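## Task

Press every drive blank that protrudes from the rack's front fully home so it bottoms out and latches, but skip any blank carrying a green sticker and leave it untouched. The rack is free-standing: tilting it beyond a slight amount fails the task, and it must finish in its original spot. A blank that stays in only because the robot is holding it at the end does not count. Nothing may be pushed or knocked off the table.

## Robot and tools

Robot: one arm with six revolute joints and a parallel two-finger gripper. The session has two scenes with the same robot and cameras; the first scene's goal is given up front, and the second arrives in the result of finished_scene.

Frames: results use the scene frame, origin on the table surface directly under the arm's base, +z up, +y to the left when facing along +x. The base may sit slightly tilted. The gripper's fingers point along its own +x and close along its own y. end_effector_position is the spot midway between the pads, roughly 3 to 4 cm short of the fingertips; the printed value can be off, more so at long reach.

execute_actions takes "actions", a list holding at most one item, plus an optional "pictures" boolean. Three forms: an empty list just reports the state (with camera images); {"rows": [...], "steps": n} drives the arm; {"steps": n} with no rows waits. For a move, n is 1 to 15 control steps of 1/30 s (default 15) and must be at least 4. "rows" holds 1 to 15 rows, one row per step; if rows run out, the last one repeats. Each row is a single flat list of exactly 7 numbers for the one arm, in this order: waist, shoulder, elbow, wrist pitch, wrist yaw, wrist roll, then gripper opening. The six joint numbers are absolute target angles in radians in each joint's own coordinate (the same values Joint positions prints), not offsets. Stated ranges: waist -3.054..3.054, shoulder 0.000..3.142, elbow 0.000..2.356, wrist pitch -1.571..1.571, wrist yaw -1.571..1.571, wrist roll -3.142..3.142. A target more than 0.010 rad beyond a range end (and beyond the joint's current angle) gets the whole call refused, and nothing is sent. True ends may differ by up to 0.010 rad; targets past a true end are clipped there and the result reports "joint sent to its limit" (possibly about an earlier action). The opening is an absolute level from -1 to 1: +1 fully open (pads 0.088 m apart), empty fingers touch near -0.80, and lower values change nothing. Closing fully takes at least about 0.5 s. For pushing, a closed or partly closed gripper used as a blunt pusher is typical.

A wait of up to 300 steps counts from the previous result, including time spent writing. Pictures arrive only with an empty action list or "pictures": true.

Motion limits: each step, the commanded angle is held within a lead of the measured one (0.211 rad for waist, shoulder, elbow; 0.213 wrist pitch; 0.267 wrist yaw; 0.228 wrist roll), and if the targets would move the gripper more than 70 mm from where it is, all are pulled back proportionally. So big moves take several calls. Friction can leave a joint short of its target, especially when stretched out, and tiny changes may not register; read Joint positions after each move and correct.

Timing: every result is taken 4 steps before its action ends; those last 4 steps run while you reply, and the next action starts afterwards. Between calls the arm keeps heading to the last row sent until it nearly stops moving (a stalled push counts as stopped) or a step is HELD; to press further you must send a new action.

Result lines: a state line with gripper position (m), orientation quaternion (w,x,y,z) and linear/angular velocities (m/s, rad/s) in the scene frame; Joint positions and Joint velocities in column order (rad, rad/s) followed by pad gap (m, m/s); grip_measured, the finger opening on the command scale (may be off by about 1 mm, and reads narrower while squeezing something hard). "joint command not followed" means the clearance check altered or blocked targets (mounts and posts count as part of the arm). HELD marks steps where your row was not fully sent. MOTOR HOT appears from 50 °C; at 95 °C an OVER-TEMPERATURE FAULT holds the arm until it cools, and if it doesn't cool within 30 to 60 s the arm loses power and goes limp. A TORQUE FAULT occurs when contact torque reaches a joint's load limit (N m: waist 17.2, shoulder 21.3, elbow 21.3, wrist pitch 5.61, wrist yaw 5.59, wrist roll 5.24); the arm halts for 10 s and the rest of the call is dropped.

zoom_image: {"camera": one of "cam_high", "cam_low", "cam_wrist", "region": [x0, y0, x1, y1]} in pixels of that camera's last full 672x504 image, origin top-left, region no bigger than 504 by 504. It returns an enlarged view, useful for reading sticker colours and checking whether a blank sits flush.

The state must hold on its own afterwards, so retract before ending. Replying with no tool call ends all remaining scenes.

Avoid: shoving the rack hard or high up so it tilts or slides (it is not anchored and must stay put); pushing sticker-marked blanks of the excluded colour; knocking anything off the table; slamming into parts; sustained pressing that triggers torque faults or overheats motors. Approach each blank slowly, push straight in along the slot until it stops, then back away.

Each tool is called after ">>>" as a command line: name --argument value for each argument, lists and objects as JSON in quotes; but a table of rows of numbers goes row by row, as --pt "numbers of a row", without its own name.

## Session

>>> execute_actions --actions '[]'

Scene clock: 0.00 s of 4500.00 s.
end_effector_position=(+0.3667, +0.0004, +0.1560) grip_measured=+0.823 end_effector_quat_wxyz=(+0.664, +0.277, +0.282, -0.634) end_effector_velocity=(-0.003, +0.001, -0.002) end_effector_angular_velocity=(+0.019, +0.007, -0.012)
Joint positions: [ 0.186  1.839  1.42  -1.167  0.713  1.871  0.079]
Joint velocities: [-0.002 -0.002 -0.002 -0.007 -0.022  0.007  0.   ]
Heat: hottest wrist roll 26 °C (+0.0 °C/min).

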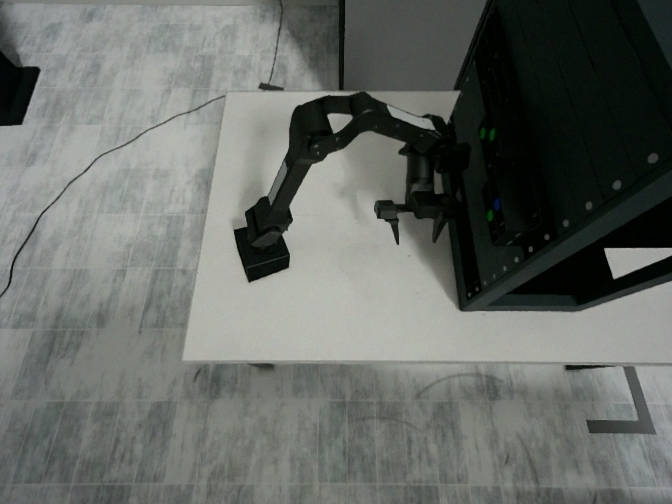

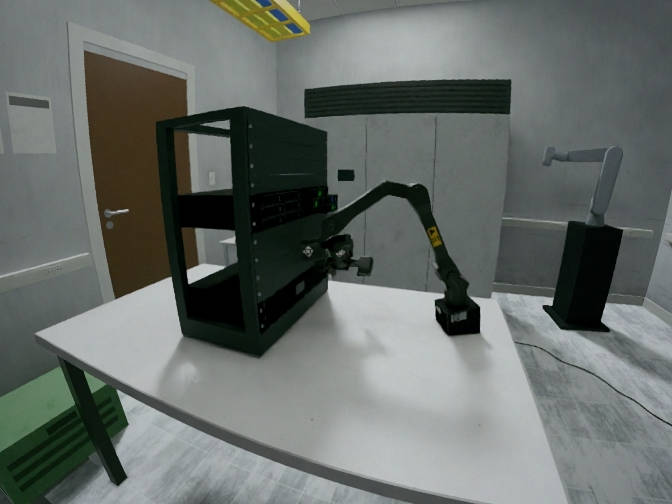

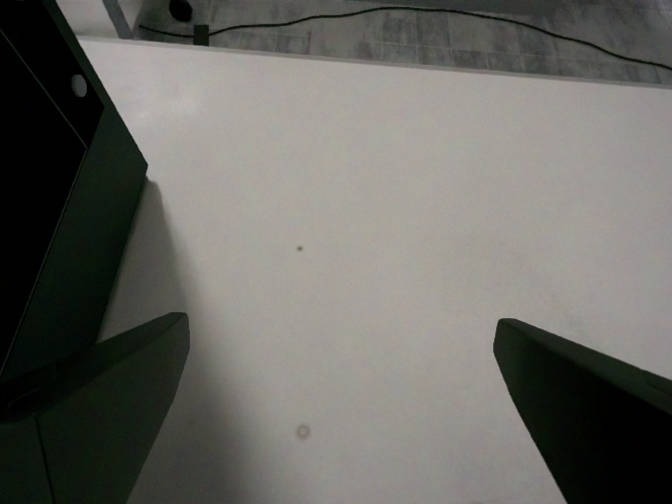

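>>> zoom_image --camera "cam_high" --region '[430, 60, 590, 300]'

>>> zoom_image --camera "cam_low" --region '[230, 160, 390, 340]'

Region (430, 60, 590, 300) of cam_high's 672x504 image, scaled by 2.100, with more detail than that image has.

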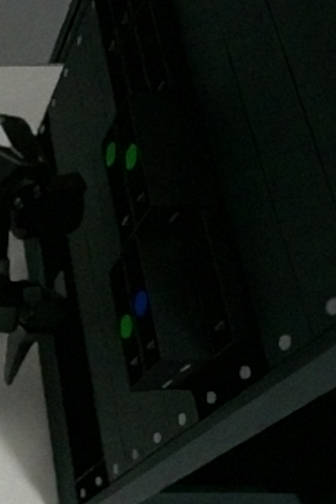

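Region (230, 160, 390, 340) of cam_low's 672x504 image, scaled by 2.800, with more detail than that image has.

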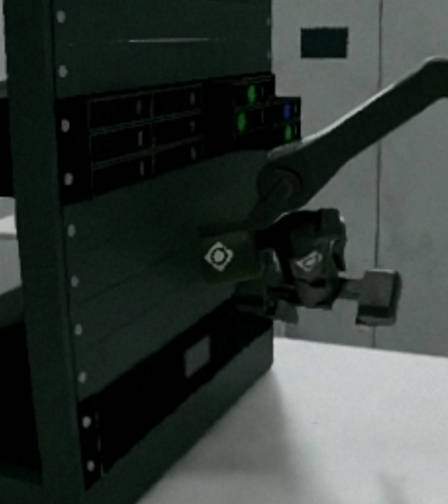

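>>> execute_actions --actions '[{"rows":[[0.186,1.7,1.2,-1.167,0.713,1.871,0.8],[0.186,1.6,1.1,-1.167,0.713,1.871,0.8],[0.186,1.5,1.0,-1.167,0.713,1.871,0.8],[0.186,1.4,0.9,-1.167,0.713,1.871,0.8],[0.186,1.3,0.8,-1.167,0.713,1.871,0.8],[0.186,1.1,0.7,-1.167,0.713,1.871,0.8]]}]'

>>> execute_actions --actions '[{"steps":30}]' --pictures true

Scene clock: 0.77 s of 4500.00 s.
end_effector_position=(+0.2371, -0.0346, +0.1764) grip_measured=+0.804 end_effector_quat_wxyz=(+0.662, +0.267, +0.289, -0.638) end_effector_velocity=(-0.371, -0.105, -0.009) end_effector_angular_velocity=(+0.003, -0.037, +0.001)
Joint positions: [ 0.187  1.343  0.897 -1.167  0.713  1.871  0.078]
Joint velocities: [-0.007 -1.507 -1.458 -0.007  0.007 -0.007 -0.001]
Heat: hottest wrist roll 26 °C (+0.0 °C/min).
Steps of this call (steps 1 to 12: nothing new was sent; steps 13 to 23: the first 11 steps of this action). Readings (joint positions):
13: [0.187 1.824 1.394 -1.149 0.713 1.871]
14: [0.187 1.790 1.348 -1.153 0.713 1.871]
16: [0.187 1.702 1.238 -1.171 0.713 1.871]
20: [0.187 1.496 1.044 -1.167 0.713 1.871]
23: the state above

Scene clock: 1.77 s of 4500.00 s.
end_effector_position=(+0.1906, -0.0474, +0.1761) grip_measured=+0.803 end_effector_quat_wxyz=(+0.667, +0.285, +0.278, -0.630) end_effector_velocity=(-0.006, +0.001, -0.002) end_effector_angular_velocity=(+0.014, +0.042, +0.009)
Joint positions: [ 0.187  1.109  0.712 -1.169  0.713  1.871  0.078]
Joint velocities: [-0.002 -0.002 -0.002 -0.022 -0.022 -0.022  0.   ]
Heat: hottest wrist roll 26 °C (+0.0 °C/min).
Kept back: nothing.
Steps of this call (steps 1 to 4: the last 4 steps of your previous action; steps 5 to 30: the robot went on to your last target). Readings (joint positions):
1: [0.187 1.293 0.850 -1.167 0.713 1.871]
2: [0.187 1.246 0.810 -1.170 0.713 1.871]
4: [0.187 1.178 0.760 -1.173 0.713 1.871]
8: [0.187 1.128 0.727 -1.169 0.713 1.871]
30: the state above
The arm was judged still, so your last target was given up. Only a new action makes it travel on or press farther. Fingers that are still opening or closing keep moving.

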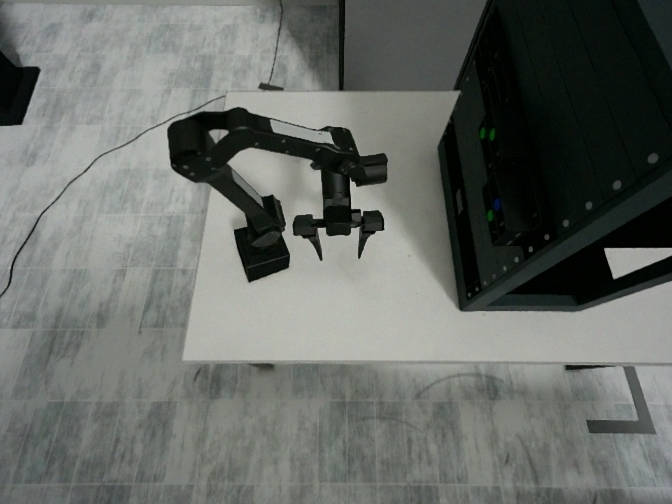

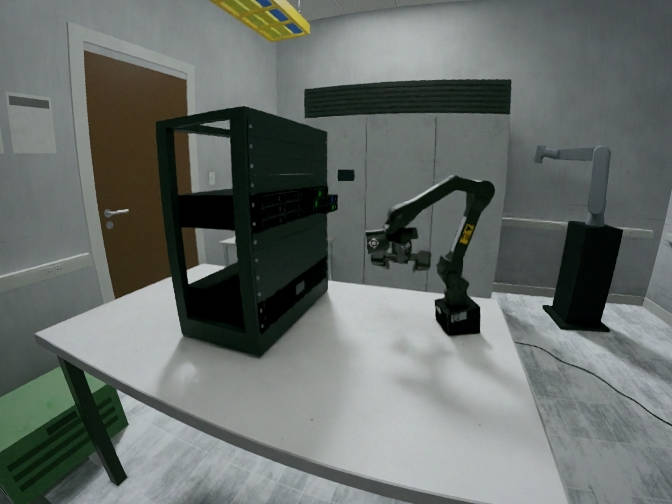

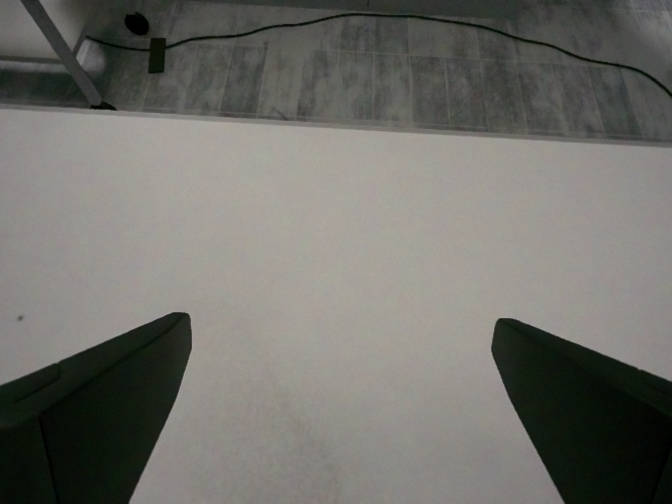

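>>> execute_actions --actions '[{"rows":[[0,0.5,0.5,0,0,0,-1]]}]'

>>> execute_actions --actions '[{"steps":45}]' --pictures true

Scene clock: 2.30 s of 4500.00 s.
end_effector_position=(+0.1906, -0.0474, +0.1761) grip_measured=-0.432 end_effector_quat_wxyz=(+0.667, +0.285, +0.278, -0.630) end_effector_velocity=(-0.002, -0.000, -0.001) end_effector_angular_velocity=(+0.004, +0.014, +0.002)
Joint positions: [ 0.187  1.109  0.712 -1.169  0.713  1.871  0.018]
Joint velocities: [-0.002 -0.002 -0.002 -0.007 -0.007 -0.007 -0.175]
Heat: hottest wrist roll 26 °C (+0.0 °C/min).
Kept back: nothing.
A step of this action was HELD (marked below), so the last 4 steps of it were dropped. The arm can still carry out the HELD step.
Steps of this call (steps 1 to 5: nothing new was sent; steps 6 to 16: the first 11 steps of this action). Readings (joint positions):
6: [0.187 1.109 0.712 -1.169 0.713 1.871] HELD
7: [0.187 1.109 0.712 -1.169 0.713 1.871] HELD
8: [0.187 1.109 0.712 -1.169 0.713 1.871] HELD
9: [0.187 1.109 0.712 -1.169 0.713 1.871] HELD
10: [0.187 1.109 0.712 -1.169 0.713 1.871] HELD
11: [0.187 1.109 0.712 -1.169 0.713 1.871] HELD
12: [0.187 1.109 0.712 -1.169 0.713 1.871] HELD
13: [0.187 1.109 0.712 -1.169 0.713 1.871] HELD
14: [0.187 1.109 0.712 -1.169 0.713 1.871] HELD
15: [0.187 1.109 0.712 -1.169 0.713 1.871] HELD
16: the state above HELD
joint command not followed: on one or more control steps a check withheld the commanded joint targets, and the robot was not sent them on those steps. On the call's last step the targets were still withheld.
cause: the commanded joint targets would bring two parts of the arm too close to each other (joints 3 (elbow) to 6 (wrist roll) lie between them); next, command targets that bring no two parts of the arm closer together.

Scene clock: 3.80 s of 4500.00 s.
end_effector_position=(+0.1906, -0.0474, +0.1761) grip_measured=-0.812 end_effector_quat_wxyz=(+0.667, +0.285, +0.278, -0.630) end_effector_velocity=(-0.003, +0.000, -0.002) end_effector_angular_velocity=(+0.017, +0.017, -0.006)
Joint positions: [ 0.187  1.109  0.712 -1.169  0.713  1.871  0.   ]
Joint velocities: [-0.007 -0.002 -0.002 -0.007 -0.022 -0.007  0.   ]
Heat: hottest wrist roll 26 °C (+0.0 °C/min).
Kept back: nothing.
Steps of this call (steps 1 to 45: nothing new was sent). Readings (joint positions):
1: [0.187 1.109 0.712 -1.169 0.713 1.871]
2: [0.187 1.109 0.712 -1.169 0.713 1.871]
4: [0.187 1.109 0.712 -1.169 0.713 1.871]
8: [0.187 1.109 0.712 -1.169 0.713 1.871]
45: the state above

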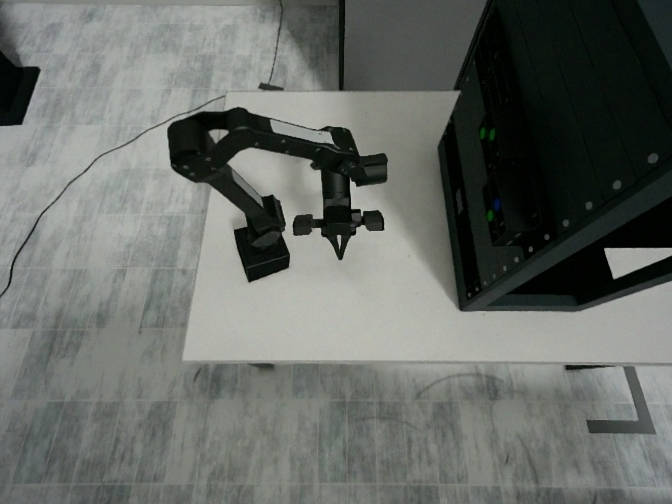

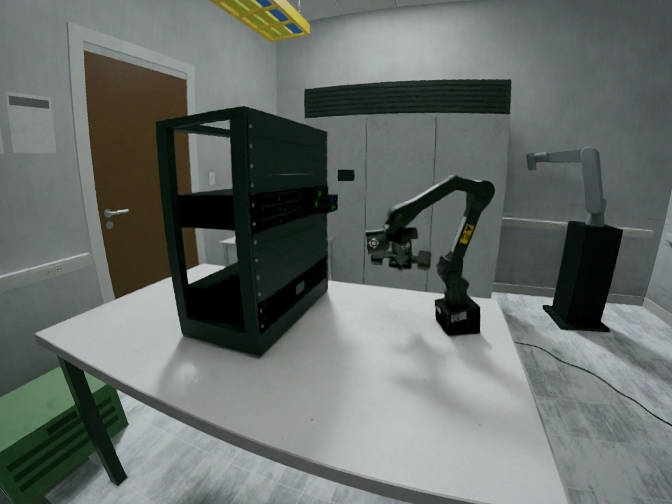

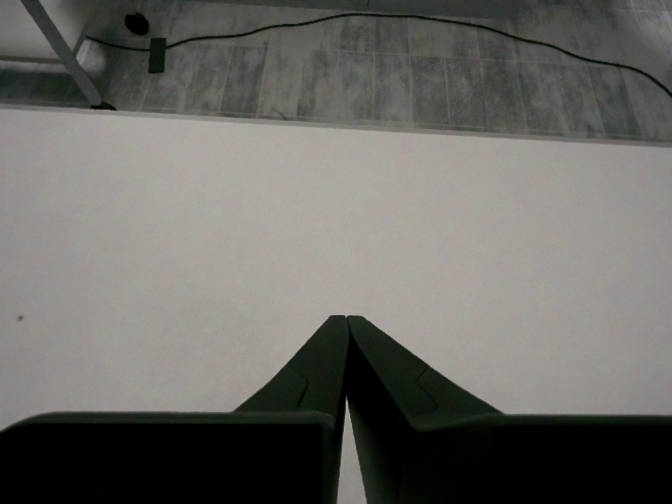

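>>> execute_actions --actions '[{"rows":[[0,0.6,0.72,-0.6,0.713,1.871,-1]]}]'

>>> execute_actions --actions '[{"rows":[[0,0.6,0.72,-0.12,0,0,-1]]}]'

>>> execute_actions --actions '[{"steps":35}]' --pictures true

Scene clock: 4.30 s of 4500.00 s.
end_effector_position=(+0.2094, -0.0589, +0.1953) grip_measured=-0.811 end_effector_quat_wxyz=(+0.664, +0.391, +0.188, -0.610) end_effector_velocity=(+0.075, -0.042, +0.111) end_effector_angular_velocity=(+0.153, -1.188, -0.285)
Joint positions: [ 0.09   0.985  0.712 -1.029  0.713  1.871  0.   ]
Joint velocities: [-0.344 -0.603 -0.007  0.593 -0.007 -0.007  0.   ]
Heat: hottest wrist roll 26 °C (+0.0 °C/min).
Steps of this call (steps 1 to 4: nothing new was sent; steps 5 to 15: the first 11 steps of this action). Readings (joint positions):
5: [0.187 1.109 0.712 -1.168 0.713 1.871]
6: [0.185 1.108 0.712 -1.165 0.713 1.871]
8: [0.175 1.099 0.712 -1.149 0.713 1.871]
12: [0.128 1.043 0.712 -1.089 0.713 1.871]
15: the state above

Scene clock: 4.80 s of 4500.00 s.
end_effector_position=(+0.2494, -0.0411, +0.2511) grip_measured=-0.811 end_effector_quat_wxyz=(+0.694, +0.558, +0.121, -0.439) end_effector_velocity=(+0.081, +0.097, +0.107) end_effector_angular_velocity=(+0.297, -0.603, +0.843)
Joint positions: [ 0.015  0.711  0.712 -0.735  0.517  1.706  0.   ]
Joint velocities: [-0.056 -0.413 -0.002  0.564 -0.725 -0.608  0.   ]
Heat: hottest wrist roll 26 °C (+0.0 °C/min).
Steps of this call (steps 1 to 4: the last 4 steps of your previous action; steps 5 to 15: the first 11 steps of this action). Readings (joint positions):
5: [0.046 0.881 0.712 -0.923 0.712 1.871]
6: [0.040 0.862 0.712 -0.904 0.704 1.864]
8: [0.031 0.827 0.712 -0.868 0.672 1.837]
12: [0.020 0.758 0.712 -0.794 0.588 1.766]
15: the state above

Scene clock: 5.97 s of 4500.00 s.
end_effector_position=(+0.3093, +0.0414, +0.3662) grip_measured=-0.811 end_effector_quat_wxyz=(+0.911, +0.397, +0.107, -0.012) end_effector_velocity=(+0.003, +0.006, +0.016) end_effector_angular_velocity=(-0.723, -0.126, +0.192)
Joint positions: [ 0.004  0.607  0.712 -0.139  0.011  0.887  0.   ]
Joint velocities: [-0.002 -0.002 -0.002  0.081 -0.037 -0.755  0.   ]
Heat: hottest wrist roll 26 °C (+0.0 °C/min).
Kept back: nothing.
Steps of this call (steps 1 to 4: the last 4 steps of your previous action; steps 5 to 35: the robot went on to your last target). Readings (joint positions):
1: [0.014 0.699 0.712 -0.715 0.493 1.685]
2: [0.012 0.688 0.712 -0.695 0.468 1.665]
4: [0.010 0.669 0.712 -0.656 0.419 1.623]
8: [0.007 0.643 0.712 -0.575 0.320 1.539]
35: the state above

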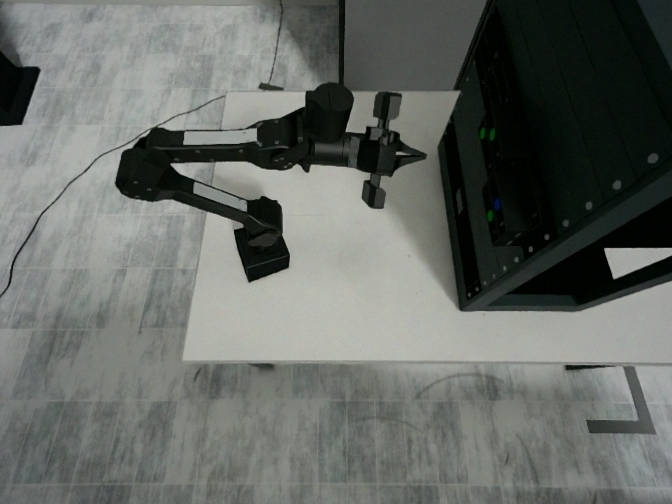

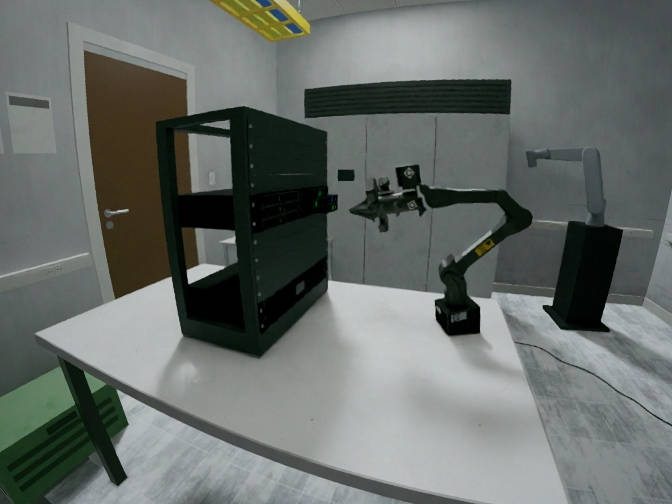

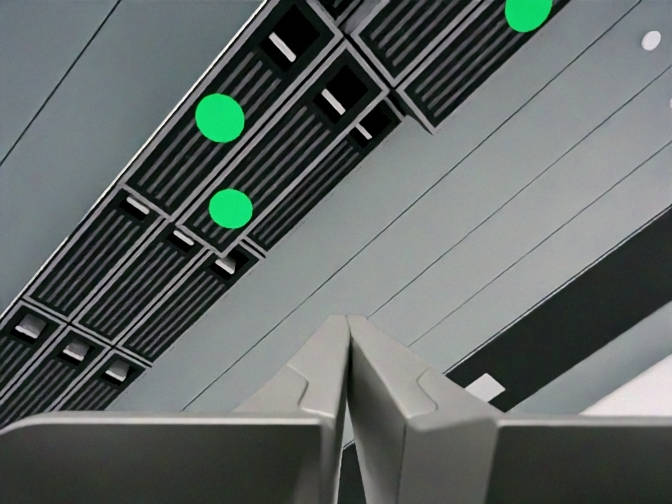

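>>> execute_actions --actions '[{"rows":[[-0.35,0.6,0.72,-0.05,0,0,-1]]}]'

>>> execute_actions --actions '[{"steps":35}]' --pictures true

Scene clock: 6.50 s of 4500.00 s.
end_effector_position=(+0.3115, -0.0006, +0.3822) grip_measured=-0.811 end_effector_quat_wxyz=(+0.971, +0.223, +0.055, -0.062) end_effector_velocity=(-0.010, -0.151, +0.033) end_effector_angular_velocity=(-0.763, -0.072, -0.479)
Joint positions: [-0.166  0.607  0.712 -0.079  0.005  0.53   0.   ]
Joint velocities: [-0.608 -0.002 -0.002  0.095 -0.022 -0.667  0.   ]
Heat: hottest wrist roll 26 °C (+0.0 °C/min).
Steps of this call (steps 1 to 5: the robot went on to your last target; steps 6 to 16: the first 11 steps of this action). Readings (joint positions):
6: [0.001 0.607 0.712 -0.127 0.006 0.740]
7: [-0.007 0.607 0.712 -0.123 0.005 0.719]
9: [-0.033 0.607 0.712 -0.113 0.005 0.678]
13: [-0.105 0.607 0.712 -0.092 0.005 0.595]
16: the state above

Scene clock: 7.67 s of 4500.00 s.
end_effector_position=(+0.3042, -0.0459, +0.3927) grip_measured=-0.811 end_effector_quat_wxyz=(+0.989, -0.046, +0.051, -0.134) end_effector_velocity=(-0.000, +0.001, +0.001) end_effector_angular_velocity=(-0.022, -0.001, +0.008)
Joint positions: [-0.347  0.606  0.712 -0.052  0.005  0.007  0.   ]
Joint velocities: [-0.002 -0.002 -0.002  0.007 -0.007 -0.022  0.   ]
Heat: hottest wrist roll 26 °C (+0.0 °C/min).
Kept back: nothing.
Steps of this call (steps 1 to 4: the last 4 steps of your previous action; steps 5 to 35: the robot went on to your last target). Readings (joint positions):
1: [-0.186 0.607 0.712 -0.076 0.005 0.507]
2: [-0.205 0.607 0.712 -0.073 0.005 0.484]
4: [-0.241 0.607 0.712 -0.067 0.005 0.436]
8: [-0.290 0.606 0.712 -0.060 0.005 0.338]
35: the state above

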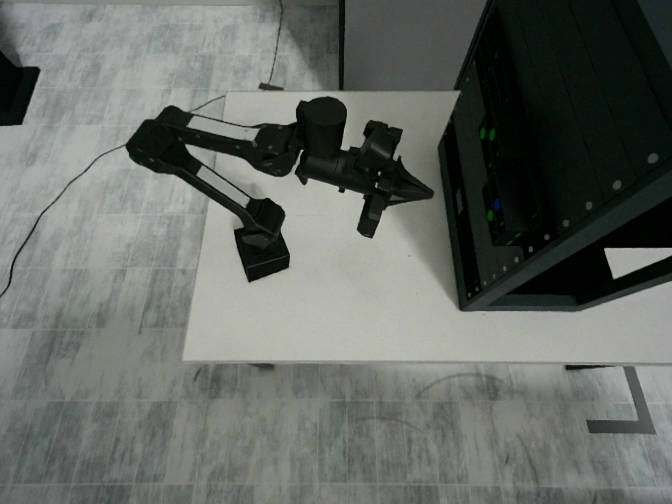

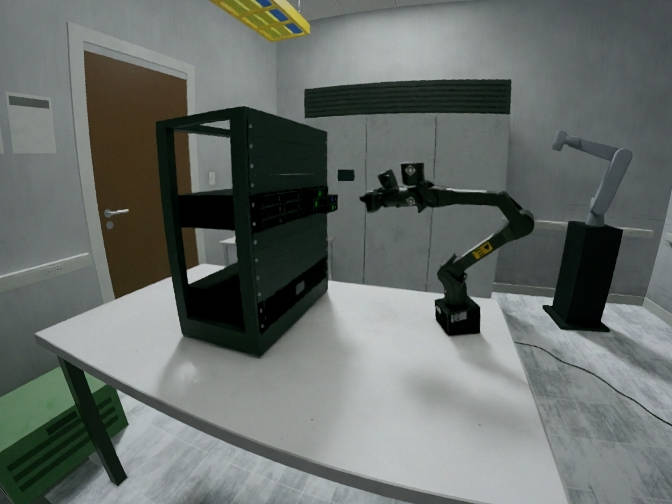

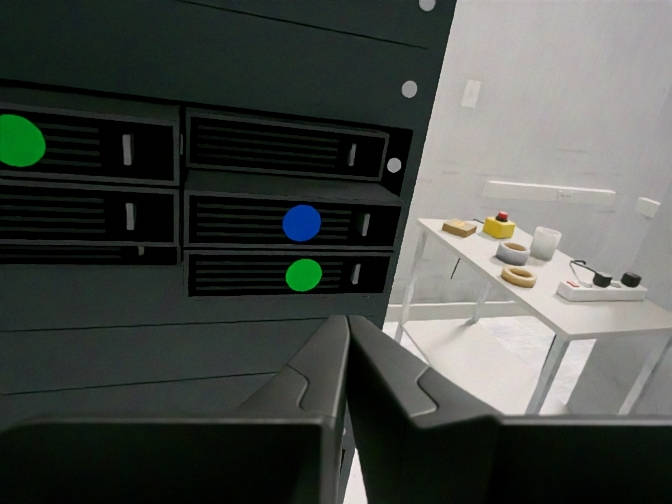

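>>> execute_actions --actions '[{"rows":[[-0.5,0.66,0.78,-0.05,-0.3,0,-1]]}]'

>>> execute_actions --actions '[{"steps":15}]' --pictures true

Scene clock: 8.57 s of 4500.00 s.
end_effector_position=(+0.3112, -0.0414, +0.4032) grip_measured=-0.811 end_effector_quat_wxyz=(+0.995, -0.047, +0.053, -0.063) end_effector_velocity=(+0.003, +0.004, -0.005) end_effector_angular_velocity=(+0.022, +0.027, +0.074)
Joint positions: [-0.491  0.652  0.762 -0.051 -0.281  0.006  0.   ]
Joint velocities: [-0.046  0.022  0.007 -0.007 -0.125  0.007  0.   ]
Heat: hottest elbow 26 °C (+0.0 °C/min).
Steps of this call (steps 1 to 15: the robot went on to your last target; step 16: nothing new was sent; steps 17 to 27: the first 11 steps of this action). Readings (joint positions):
17: [-0.369 0.612 0.717 -0.053 -0.052 0.006]
18: [-0.404 0.622 0.727 -0.053 -0.115 0.006]
20: [-0.451 0.638 0.745 -0.051 -0.193 0.006]
24: [-0.484 0.649 0.760 -0.051 -0.263 0.006]
27: the state above

Scene clock: 9.07 s of 4500.00 s.
end_effector_position=(+0.3116, -0.0411, +0.4031) grip_measured=-0.811 end_effector_quat_wxyz=(+0.996, -0.047, +0.054, -0.059) end_effector_velocity=(-0.001, -0.001, -0.002) end_effector_angular_velocity=(-0.005, +0.008, -0.000)
Joint positions: [-0.496  0.655  0.764 -0.051 -0.294  0.006  0.   ]
Joint velocities: [-0.007 -0.002 -0.002 -0.007 -0.007 -0.007  0.   ]
Heat: hottest elbow 26 °C (+0.0 °C/min).
Kept back: nothing.
Steps of this call (steps 1 to 4: the last 4 steps of your previous action; steps 5 to 15: the robot went on to your last target). Readings (joint positions):
1: [-0.492 0.653 0.762 -0.051 -0.284 0.006]
2: [-0.493 0.653 0.762 -0.051 -0.287 0.006]
4: [-0.495 0.654 0.763 -0.051 -0.290 0.006]
8: [-0.496 0.654 0.764 -0.051 -0.293 0.006]
15: the state above

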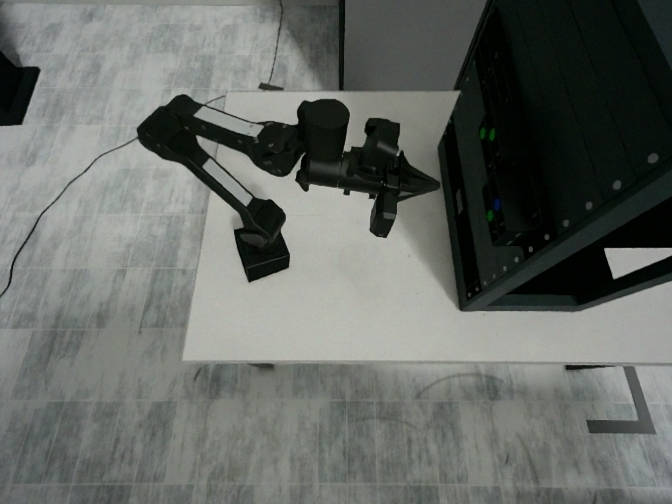

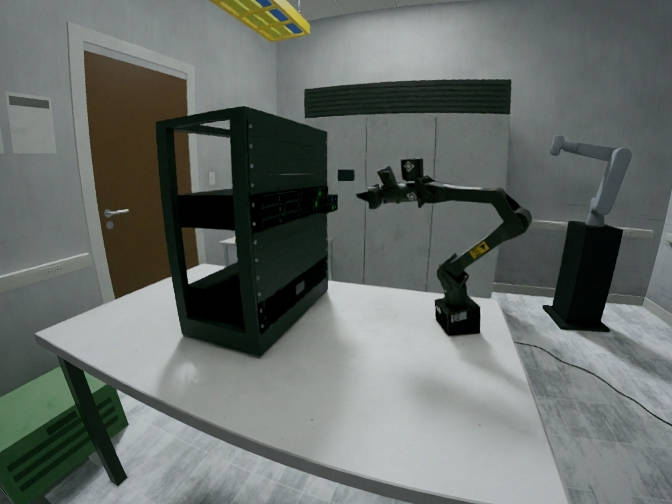

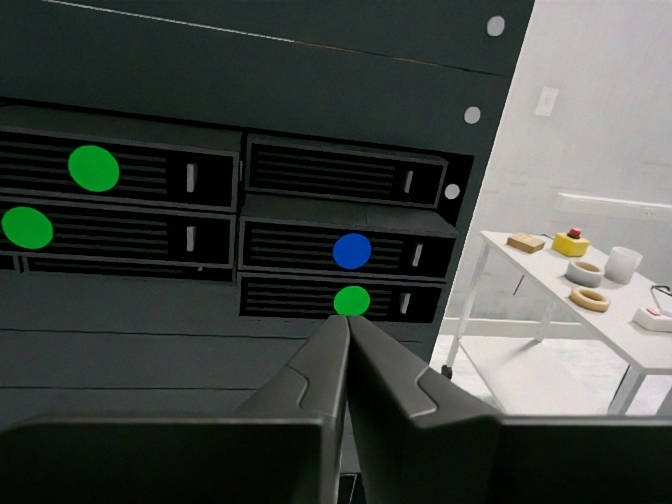

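>>> execute_actions --actions '[{"rows":[[-0.47,0.84,0.78,0.13,-0.3,0,-1]]}]'

>>> execute_actions --actions '[{"steps":15}]' --pictures true

Scene clock: 9.53 s of 4500.00 s.
end_effector_position=(+0.3502, -0.0512, +0.3967) grip_measured=-0.811 end_effector_quat_wxyz=(+0.997, -0.048, +0.046, -0.047) end_effector_velocity=(+0.002, +0.001, +0.006) end_effector_angular_velocity=(-0.019, -0.029, +0.005)
Joint positions: [-0.474  0.827  0.78   0.122 -0.296  0.006  0.   ]
Joint velocities: [ 0.007  0.002 -0.002  0.037  0.007 -0.007  0.   ]
Heat: hottest elbow 26 °C (+0.0 °C/min).
Steps of this call (steps 1 to 3: the robot went on to your last target; steps 4 to 14: the first 11 steps of this action). Readings (joint positions):
4: [-0.494 0.678 0.764 -0.016 -0.295 0.006]
5: [-0.489 0.710 0.770 0.033 -0.296 0.006]
7: [-0.482 0.772 0.780 0.074 -0.296 0.006]
11: [-0.476 0.826 0.780 0.109 -0.296 0.006]
14: the state above

Scene clock: 10.03 s of 4500.00 s.
end_effector_position=(+0.3514, -0.0516, +0.3960) grip_measured=-0.811 end_effector_quat_wxyz=(+0.997, -0.048, +0.046, -0.047) end_effector_velocity=(-0.001, -0.002, -0.001) end_effector_angular_velocity=(-0.009, -0.002, -0.009)
Joint positions: [-0.474  0.833  0.78   0.128 -0.296  0.006  0.   ]
Joint velocities: [-0.002 -0.002 -0.007  0.007  0.007 -0.007  0.   ]
Heat: hottest elbow 26 °C (+0.0 °C/min).
Kept back: nothing.
Steps of this call (steps 1 to 4: the last 4 steps of your previous action; steps 5 to 15: the robot went on to your last target). Readings (joint positions):
1: [-0.474 0.827 0.780 0.123 -0.296 0.006]
2: [-0.474 0.828 0.780 0.124 -0.296 0.006]
4: [-0.474 0.831 0.780 0.125 -0.296 0.006]
8: [-0.474 0.832 0.780 0.127 -0.296 0.006]
15: the state above
The arm was judged still, so your last target was given up. Only a new action makes it travel on or press farther. Fingers that are still opening or closing keep moving.

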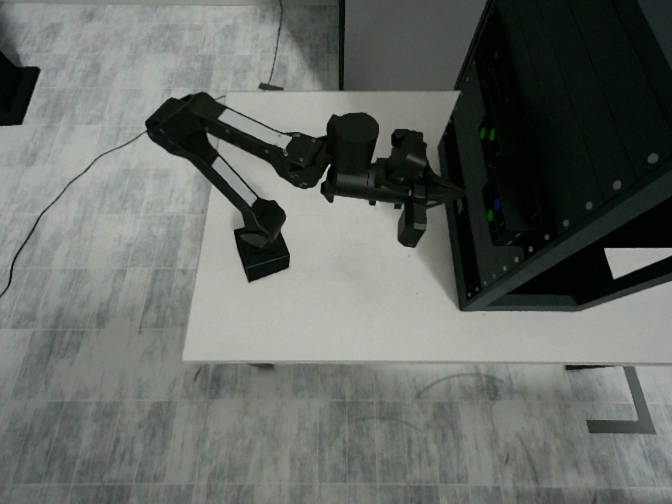

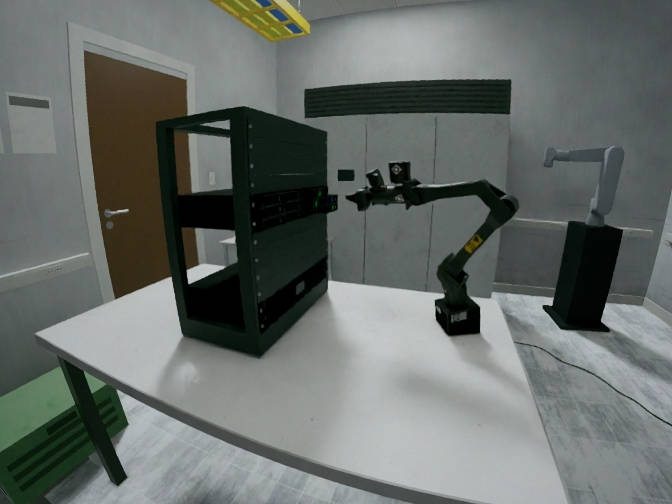

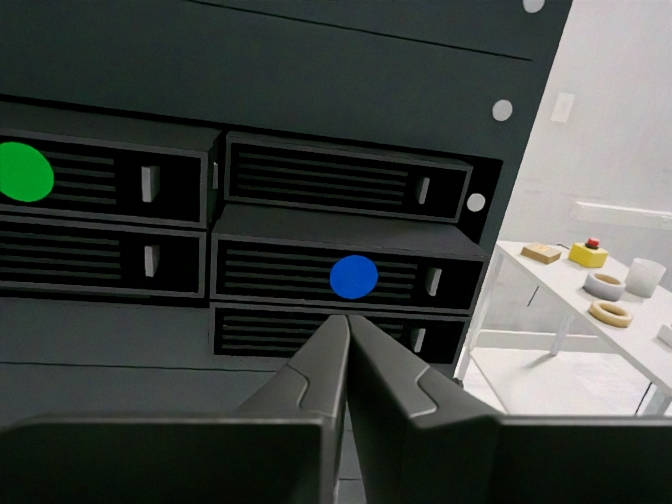

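>>> execute_actions --actions '[{"rows":[[-0.45,0.92,0.765,0.215,-0.3,0,-1]]}]'

>>> execute_actions --actions '[{"steps":10}]' --pictures true

>>> zoom_image --camera "cam_low" --region '[300, 170, 380, 230]'

Scene clock: 10.57 s of 4500.00 s.
end_effector_position=(+0.3688, -0.0532, +0.3862) grip_measured=-0.811 end_effector_quat_wxyz=(+0.997, -0.047, +0.046, -0.037) end_effector_velocity=(+0.001, +0.002, +0.007) end_effector_angular_velocity=(-0.020, -0.034, +0.005)
Joint positions: [-0.454  0.91   0.776  0.211 -0.296  0.006  0.   ]
Joint velocities: [ 0.007 -0.002 -0.002  0.037  0.007 -0.007  0.   ]
Heat: hottest elbow 26 °C (+0.0 °C/min).
Steps of this call (steps 1 to 5: nothing new was sent; steps 6 to 16: the first 11 steps of this action). Readings (joint positions):
6: [-0.471 0.844 0.780 0.146 -0.296 0.006]
7: [-0.466 0.858 0.780 0.171 -0.296 0.006]
9: [-0.459 0.884 0.780 0.185 -0.296 0.006]
13: [-0.455 0.910 0.776 0.203 -0.296 0.006]
16: the state above

Scene clock: 10.90 s of 4500.00 s.
end_effector_position=(+0.3692, -0.0531, +0.3859) grip_measured=-0.811 end_effector_quat_wxyz=(+0.997, -0.047, +0.046, -0.037) end_effector_velocity=(+0.000, +0.001, -0.007) end_effector_angular_velocity=(+0.018, +0.025, +0.006)
Joint positions: [-0.453  0.912  0.776  0.213 -0.296  0.006  0.   ]
Joint velocities: [ 0.002  0.002 -0.002 -0.022 -0.007  0.007  0.   ]
Heat: hottest elbow 26 °C (+0.0 °C/min).
Kept back: nothing.
Steps of this call (steps 1 to 4: the last 4 steps of your previous action; steps 5 to 10: the robot went on to your last target). Readings (joint positions):
1: [-0.454 0.910 0.776 0.211 -0.296 0.006]
2: [-0.454 0.911 0.776 0.211 -0.296 0.006]
4: [-0.453 0.912 0.776 0.212 -0.296 0.006]
8: [-0.453 0.912 0.776 0.213 -0.296 0.006]
10: the state above

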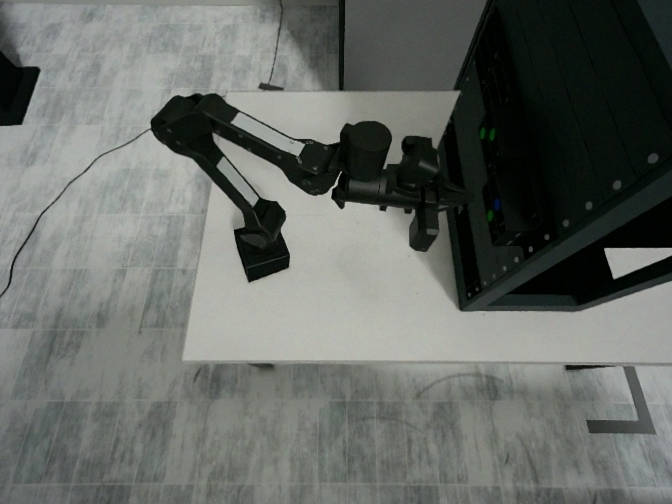

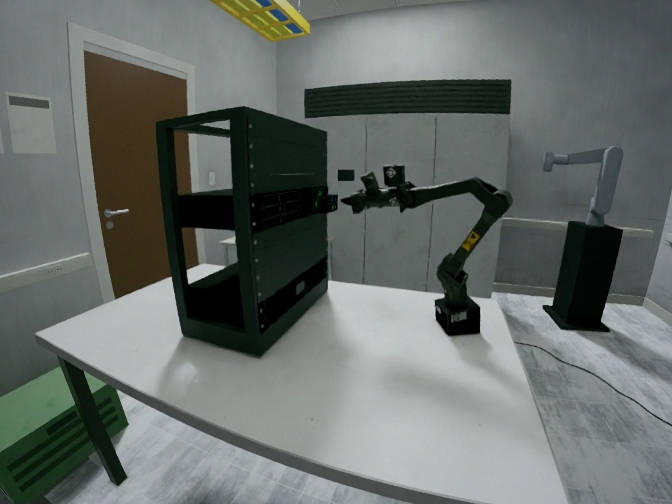

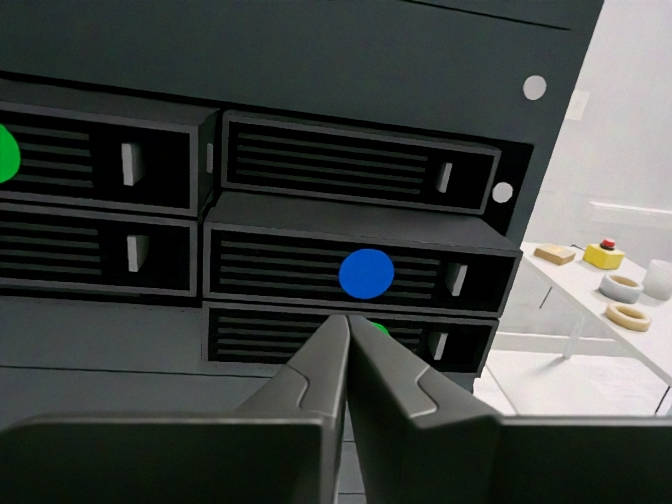

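Region (300, 170, 380, 230) of cam_low's 672x504 image, scaled by 6.300, with more detail than that image has; it fills the top 378 rows of this view, and the rest is white.

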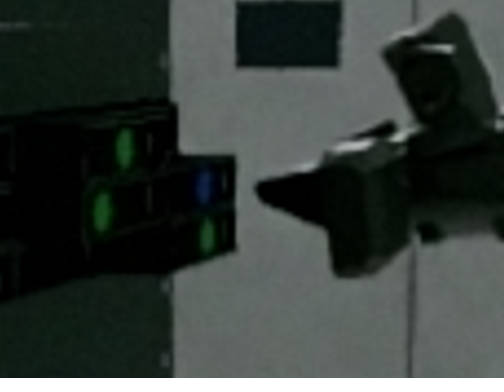

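>>> execute_actions --actions '[{"rows":[[-0.44,0.95,0.81,0.23,-0.3,0,-1],[-0.44,0.95,0.81,0.23,-0.3,0,-1],[-0.43,0.99,0.825,0.255,-0.3,0,-1],[-0.43,0.99,0.825,0.255,-0.3,0,-1],[-0.43,1.02,0.84,0.27,-0.3,0,-1],[-0.43,1.02,0.84,0.27,-0.3,0,-1],[-0.42,1.045,0.85,0.285,-0.3,0,-1]]}]'

>>> execute_actions --actions '[{"steps":10}]' --pictures true

>>> zoom_image --camera "cam_low" --region '[300, 170, 380, 230]'

Scene clock: 11.50 s of 4500.00 s.
end_effector_position=(+0.3952, -0.0535, +0.3824) grip_measured=-0.811 end_effector_quat_wxyz=(+0.998, -0.046, +0.047, -0.023) end_effector_velocity=(+0.027, +0.000, -0.011) end_effector_angular_velocity=(+0.005, +0.024, +0.032)
Joint positions: [-0.426  1.025  0.826  0.274 -0.296  0.006  0.   ]
Joint velocities: [ 0.027  0.12   0.046  0.051 -0.007 -0.007  0.   ]
Heat: hottest elbow 26 °C (+0.0 °C/min).
Steps of this call (steps 1 to 7: the robot went on to your last target; steps 8 to 18: the first 11 steps of this action). Readings (joint positions):
8: [-0.452 0.916 0.776 0.217 -0.296 0.006]
9: [-0.450 0.921 0.778 0.221 -0.296 0.006]
11: [-0.443 0.946 0.789 0.235 -0.296 0.006]
15: [-0.432 1.003 0.817 0.264 -0.296 0.006]
18: the state above

Scene clock: 11.83 s of 4500.00 s.
end_effector_position=(+0.3977, -0.0531, +0.3841) grip_measured=-0.811 end_effector_quat_wxyz=(+0.998, -0.046, +0.044, -0.022) end_effector_velocity=(+0.001, -0.001, -0.005) end_effector_angular_velocity=(-0.001, +0.017, +0.003)
Joint positions: [-0.424  1.035  0.834  0.283 -0.296  0.006  0.   ]
Joint velocities: [-0.002  0.007 -0.002 -0.007 -0.007 -0.007  0.   ]
Heat: hottest elbow 26 °C (+0.0 °C/min).
Kept back: nothing.
Steps of this call (steps 1 to 4: the last 4 steps of your previous action; steps 5 to 10: the robot went on to your last target). Readings (joint positions):
1: [-0.426 1.028 0.827 0.277 -0.296 0.006]
2: [-0.425 1.031 0.829 0.278 -0.296 0.006]
4: [-0.424 1.033 0.831 0.280 -0.296 0.006]
8: [-0.424 1.034 0.833 0.282 -0.296 0.006]
10: the state above

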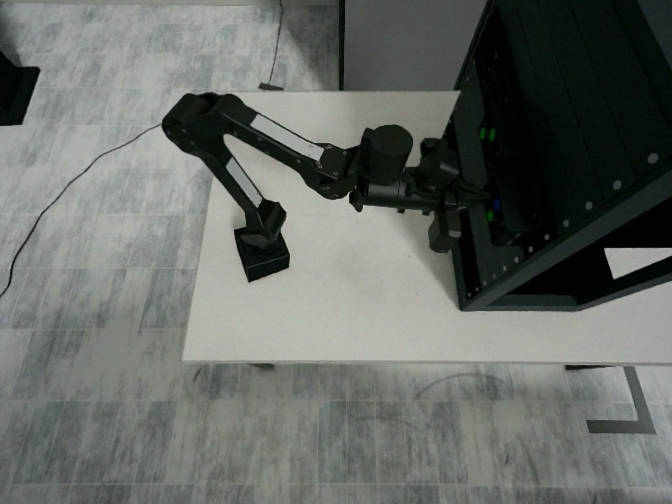

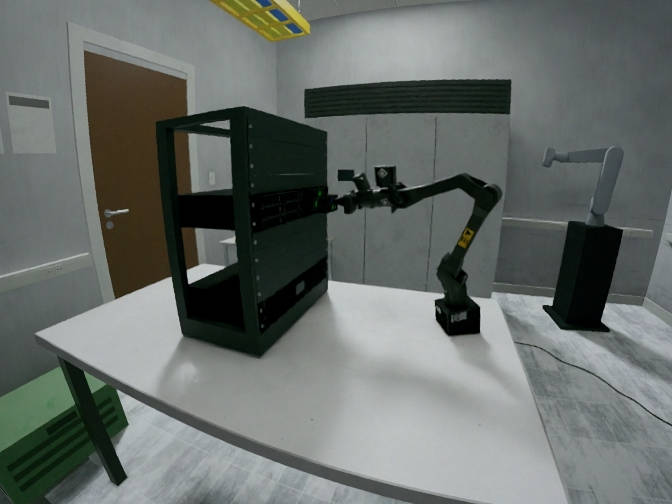

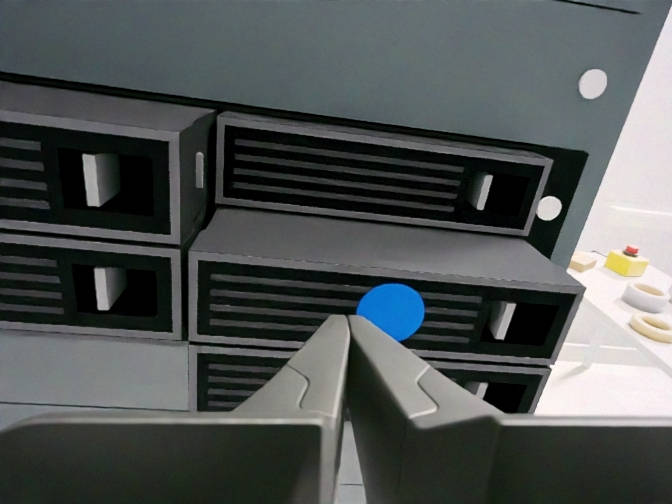

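Region (300, 170, 380, 230) of cam_low's 672x504 image, scaled by 6.300, with more detail than that image has; it fills the top 378 rows of this view, and the rest is white.

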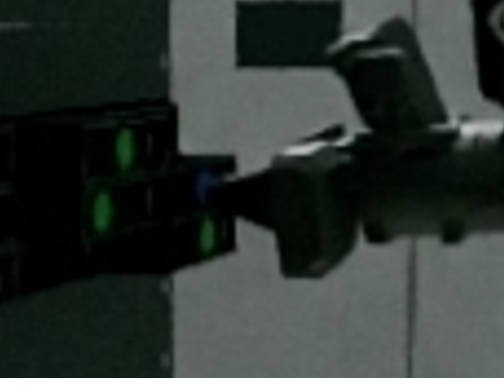

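>>> execute_actions --actions '[{"rows":[[-0.424,1.05,0.87,0.28,-0.3,0,-1],[-0.424,1.05,0.87,0.28,-0.3,0,-1],[-0.424,1.06,0.88,0.28,-0.3,0,-1],[-0.42,1.07,0.89,0.28,-0.3,0,-1],[-0.42,1.08,0.9,0.28,-0.3,0,-1],[-0.42,1.09,0.905,0.28,-0.3,0,-1],[-0.42,1.1,0.915,0.28,-0.3,0,-1],[-0.415,1.11,0.925,0.28,-0.3,0,-1],[-0.415,1.12,0.93,0.28,-0.3,0,-1],[-0.415,1.13,0.94,0.28,-0.3,0,-1],[-0.41,1.14,0.95,0.28,-0.3,0,-1]]}]'

>>> execute_actions --actions '[{"steps":12}]' --pictures true

Scene clock: 12.37 s of 4500.00 s.
end_effector_position=(+0.4126, -0.0546, +0.3923) grip_measured=-0.811 end_effector_quat_wxyz=(+0.998, -0.046, +0.043, -0.017) end_effector_velocity=(+0.068, -0.002, +0.004) end_effector_angular_velocity=(+0.018, +0.052, +0.042)
Joint positions: [-0.418  1.095  0.902  0.277 -0.3    0.006  0.   ]
Joint velocities: [ 0.056  0.276  0.247 -0.022  0.007 -0.007  0.   ]
Heat: hottest elbow 27 °C (+4.9 °C/min).
Steps of this call (steps 1 to 5: the robot went on to your last target; steps 6 to 16: the first 11 steps of this action). Readings (joint positions):
6: [-0.423 1.037 0.836 0.283 -0.296 0.006]
7: [-0.423 1.038 0.839 0.283 -0.296 0.006]
9: [-0.423 1.045 0.851 0.282 -0.296 0.006]
13: [-0.423 1.070 0.880 0.278 -0.299 0.006]
16: the state above

Scene clock: 12.77 s of 4500.00 s.
end_effector_position=(+0.4196, -0.0547, +0.3929) grip_measured=-0.811 end_effector_quat_wxyz=(+0.998, -0.046, +0.044, -0.014) end_effector_velocity=(+0.000, -0.004, +0.002) end_effector_angular_velocity=(-0.011, -0.008, -0.013)
Joint positions: [-0.413  1.123  0.927  0.277 -0.3    0.006  0.   ]
Joint velocities: [-0.007  0.002  0.002  0.007  0.007 -0.007  0.   ]
Heat: hottest elbow 27 °C (+4.7 °C/min).
Kept back: nothing.
Steps of this call (steps 1 to 4: the last 4 steps of your previous action; steps 5 to 12: the robot went on to your last target). Readings (joint positions):
1: [-0.416 1.103 0.909 0.277 -0.300 0.006]
2: [-0.415 1.109 0.915 0.277 -0.300 0.006]
4: [-0.414 1.116 0.921 0.277 -0.300 0.006]
8: [-0.413 1.121 0.925 0.277 -0.300 0.006]
12: the state above

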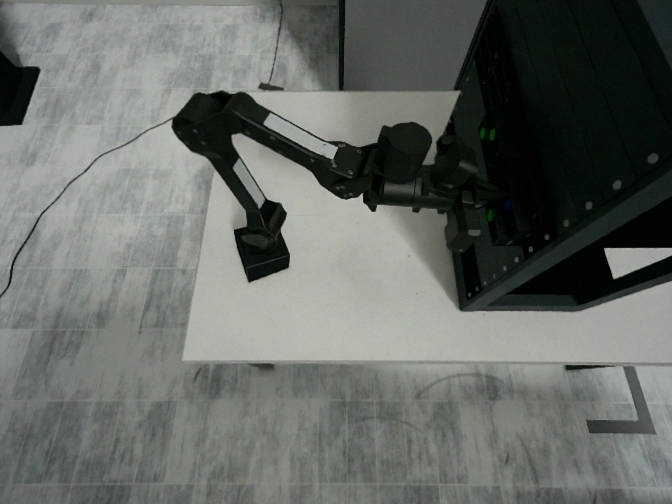

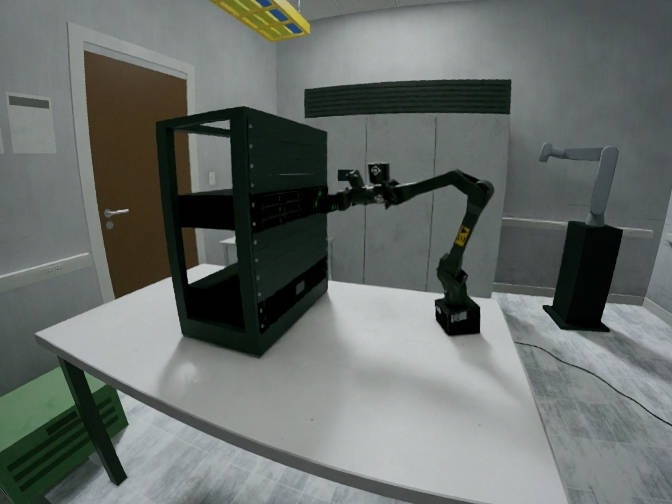

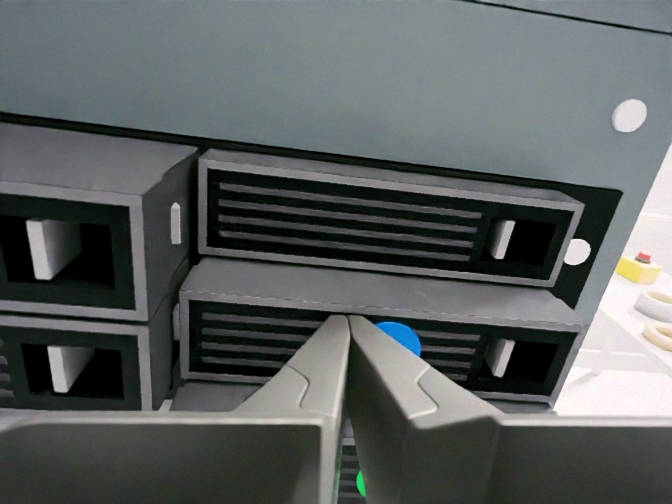

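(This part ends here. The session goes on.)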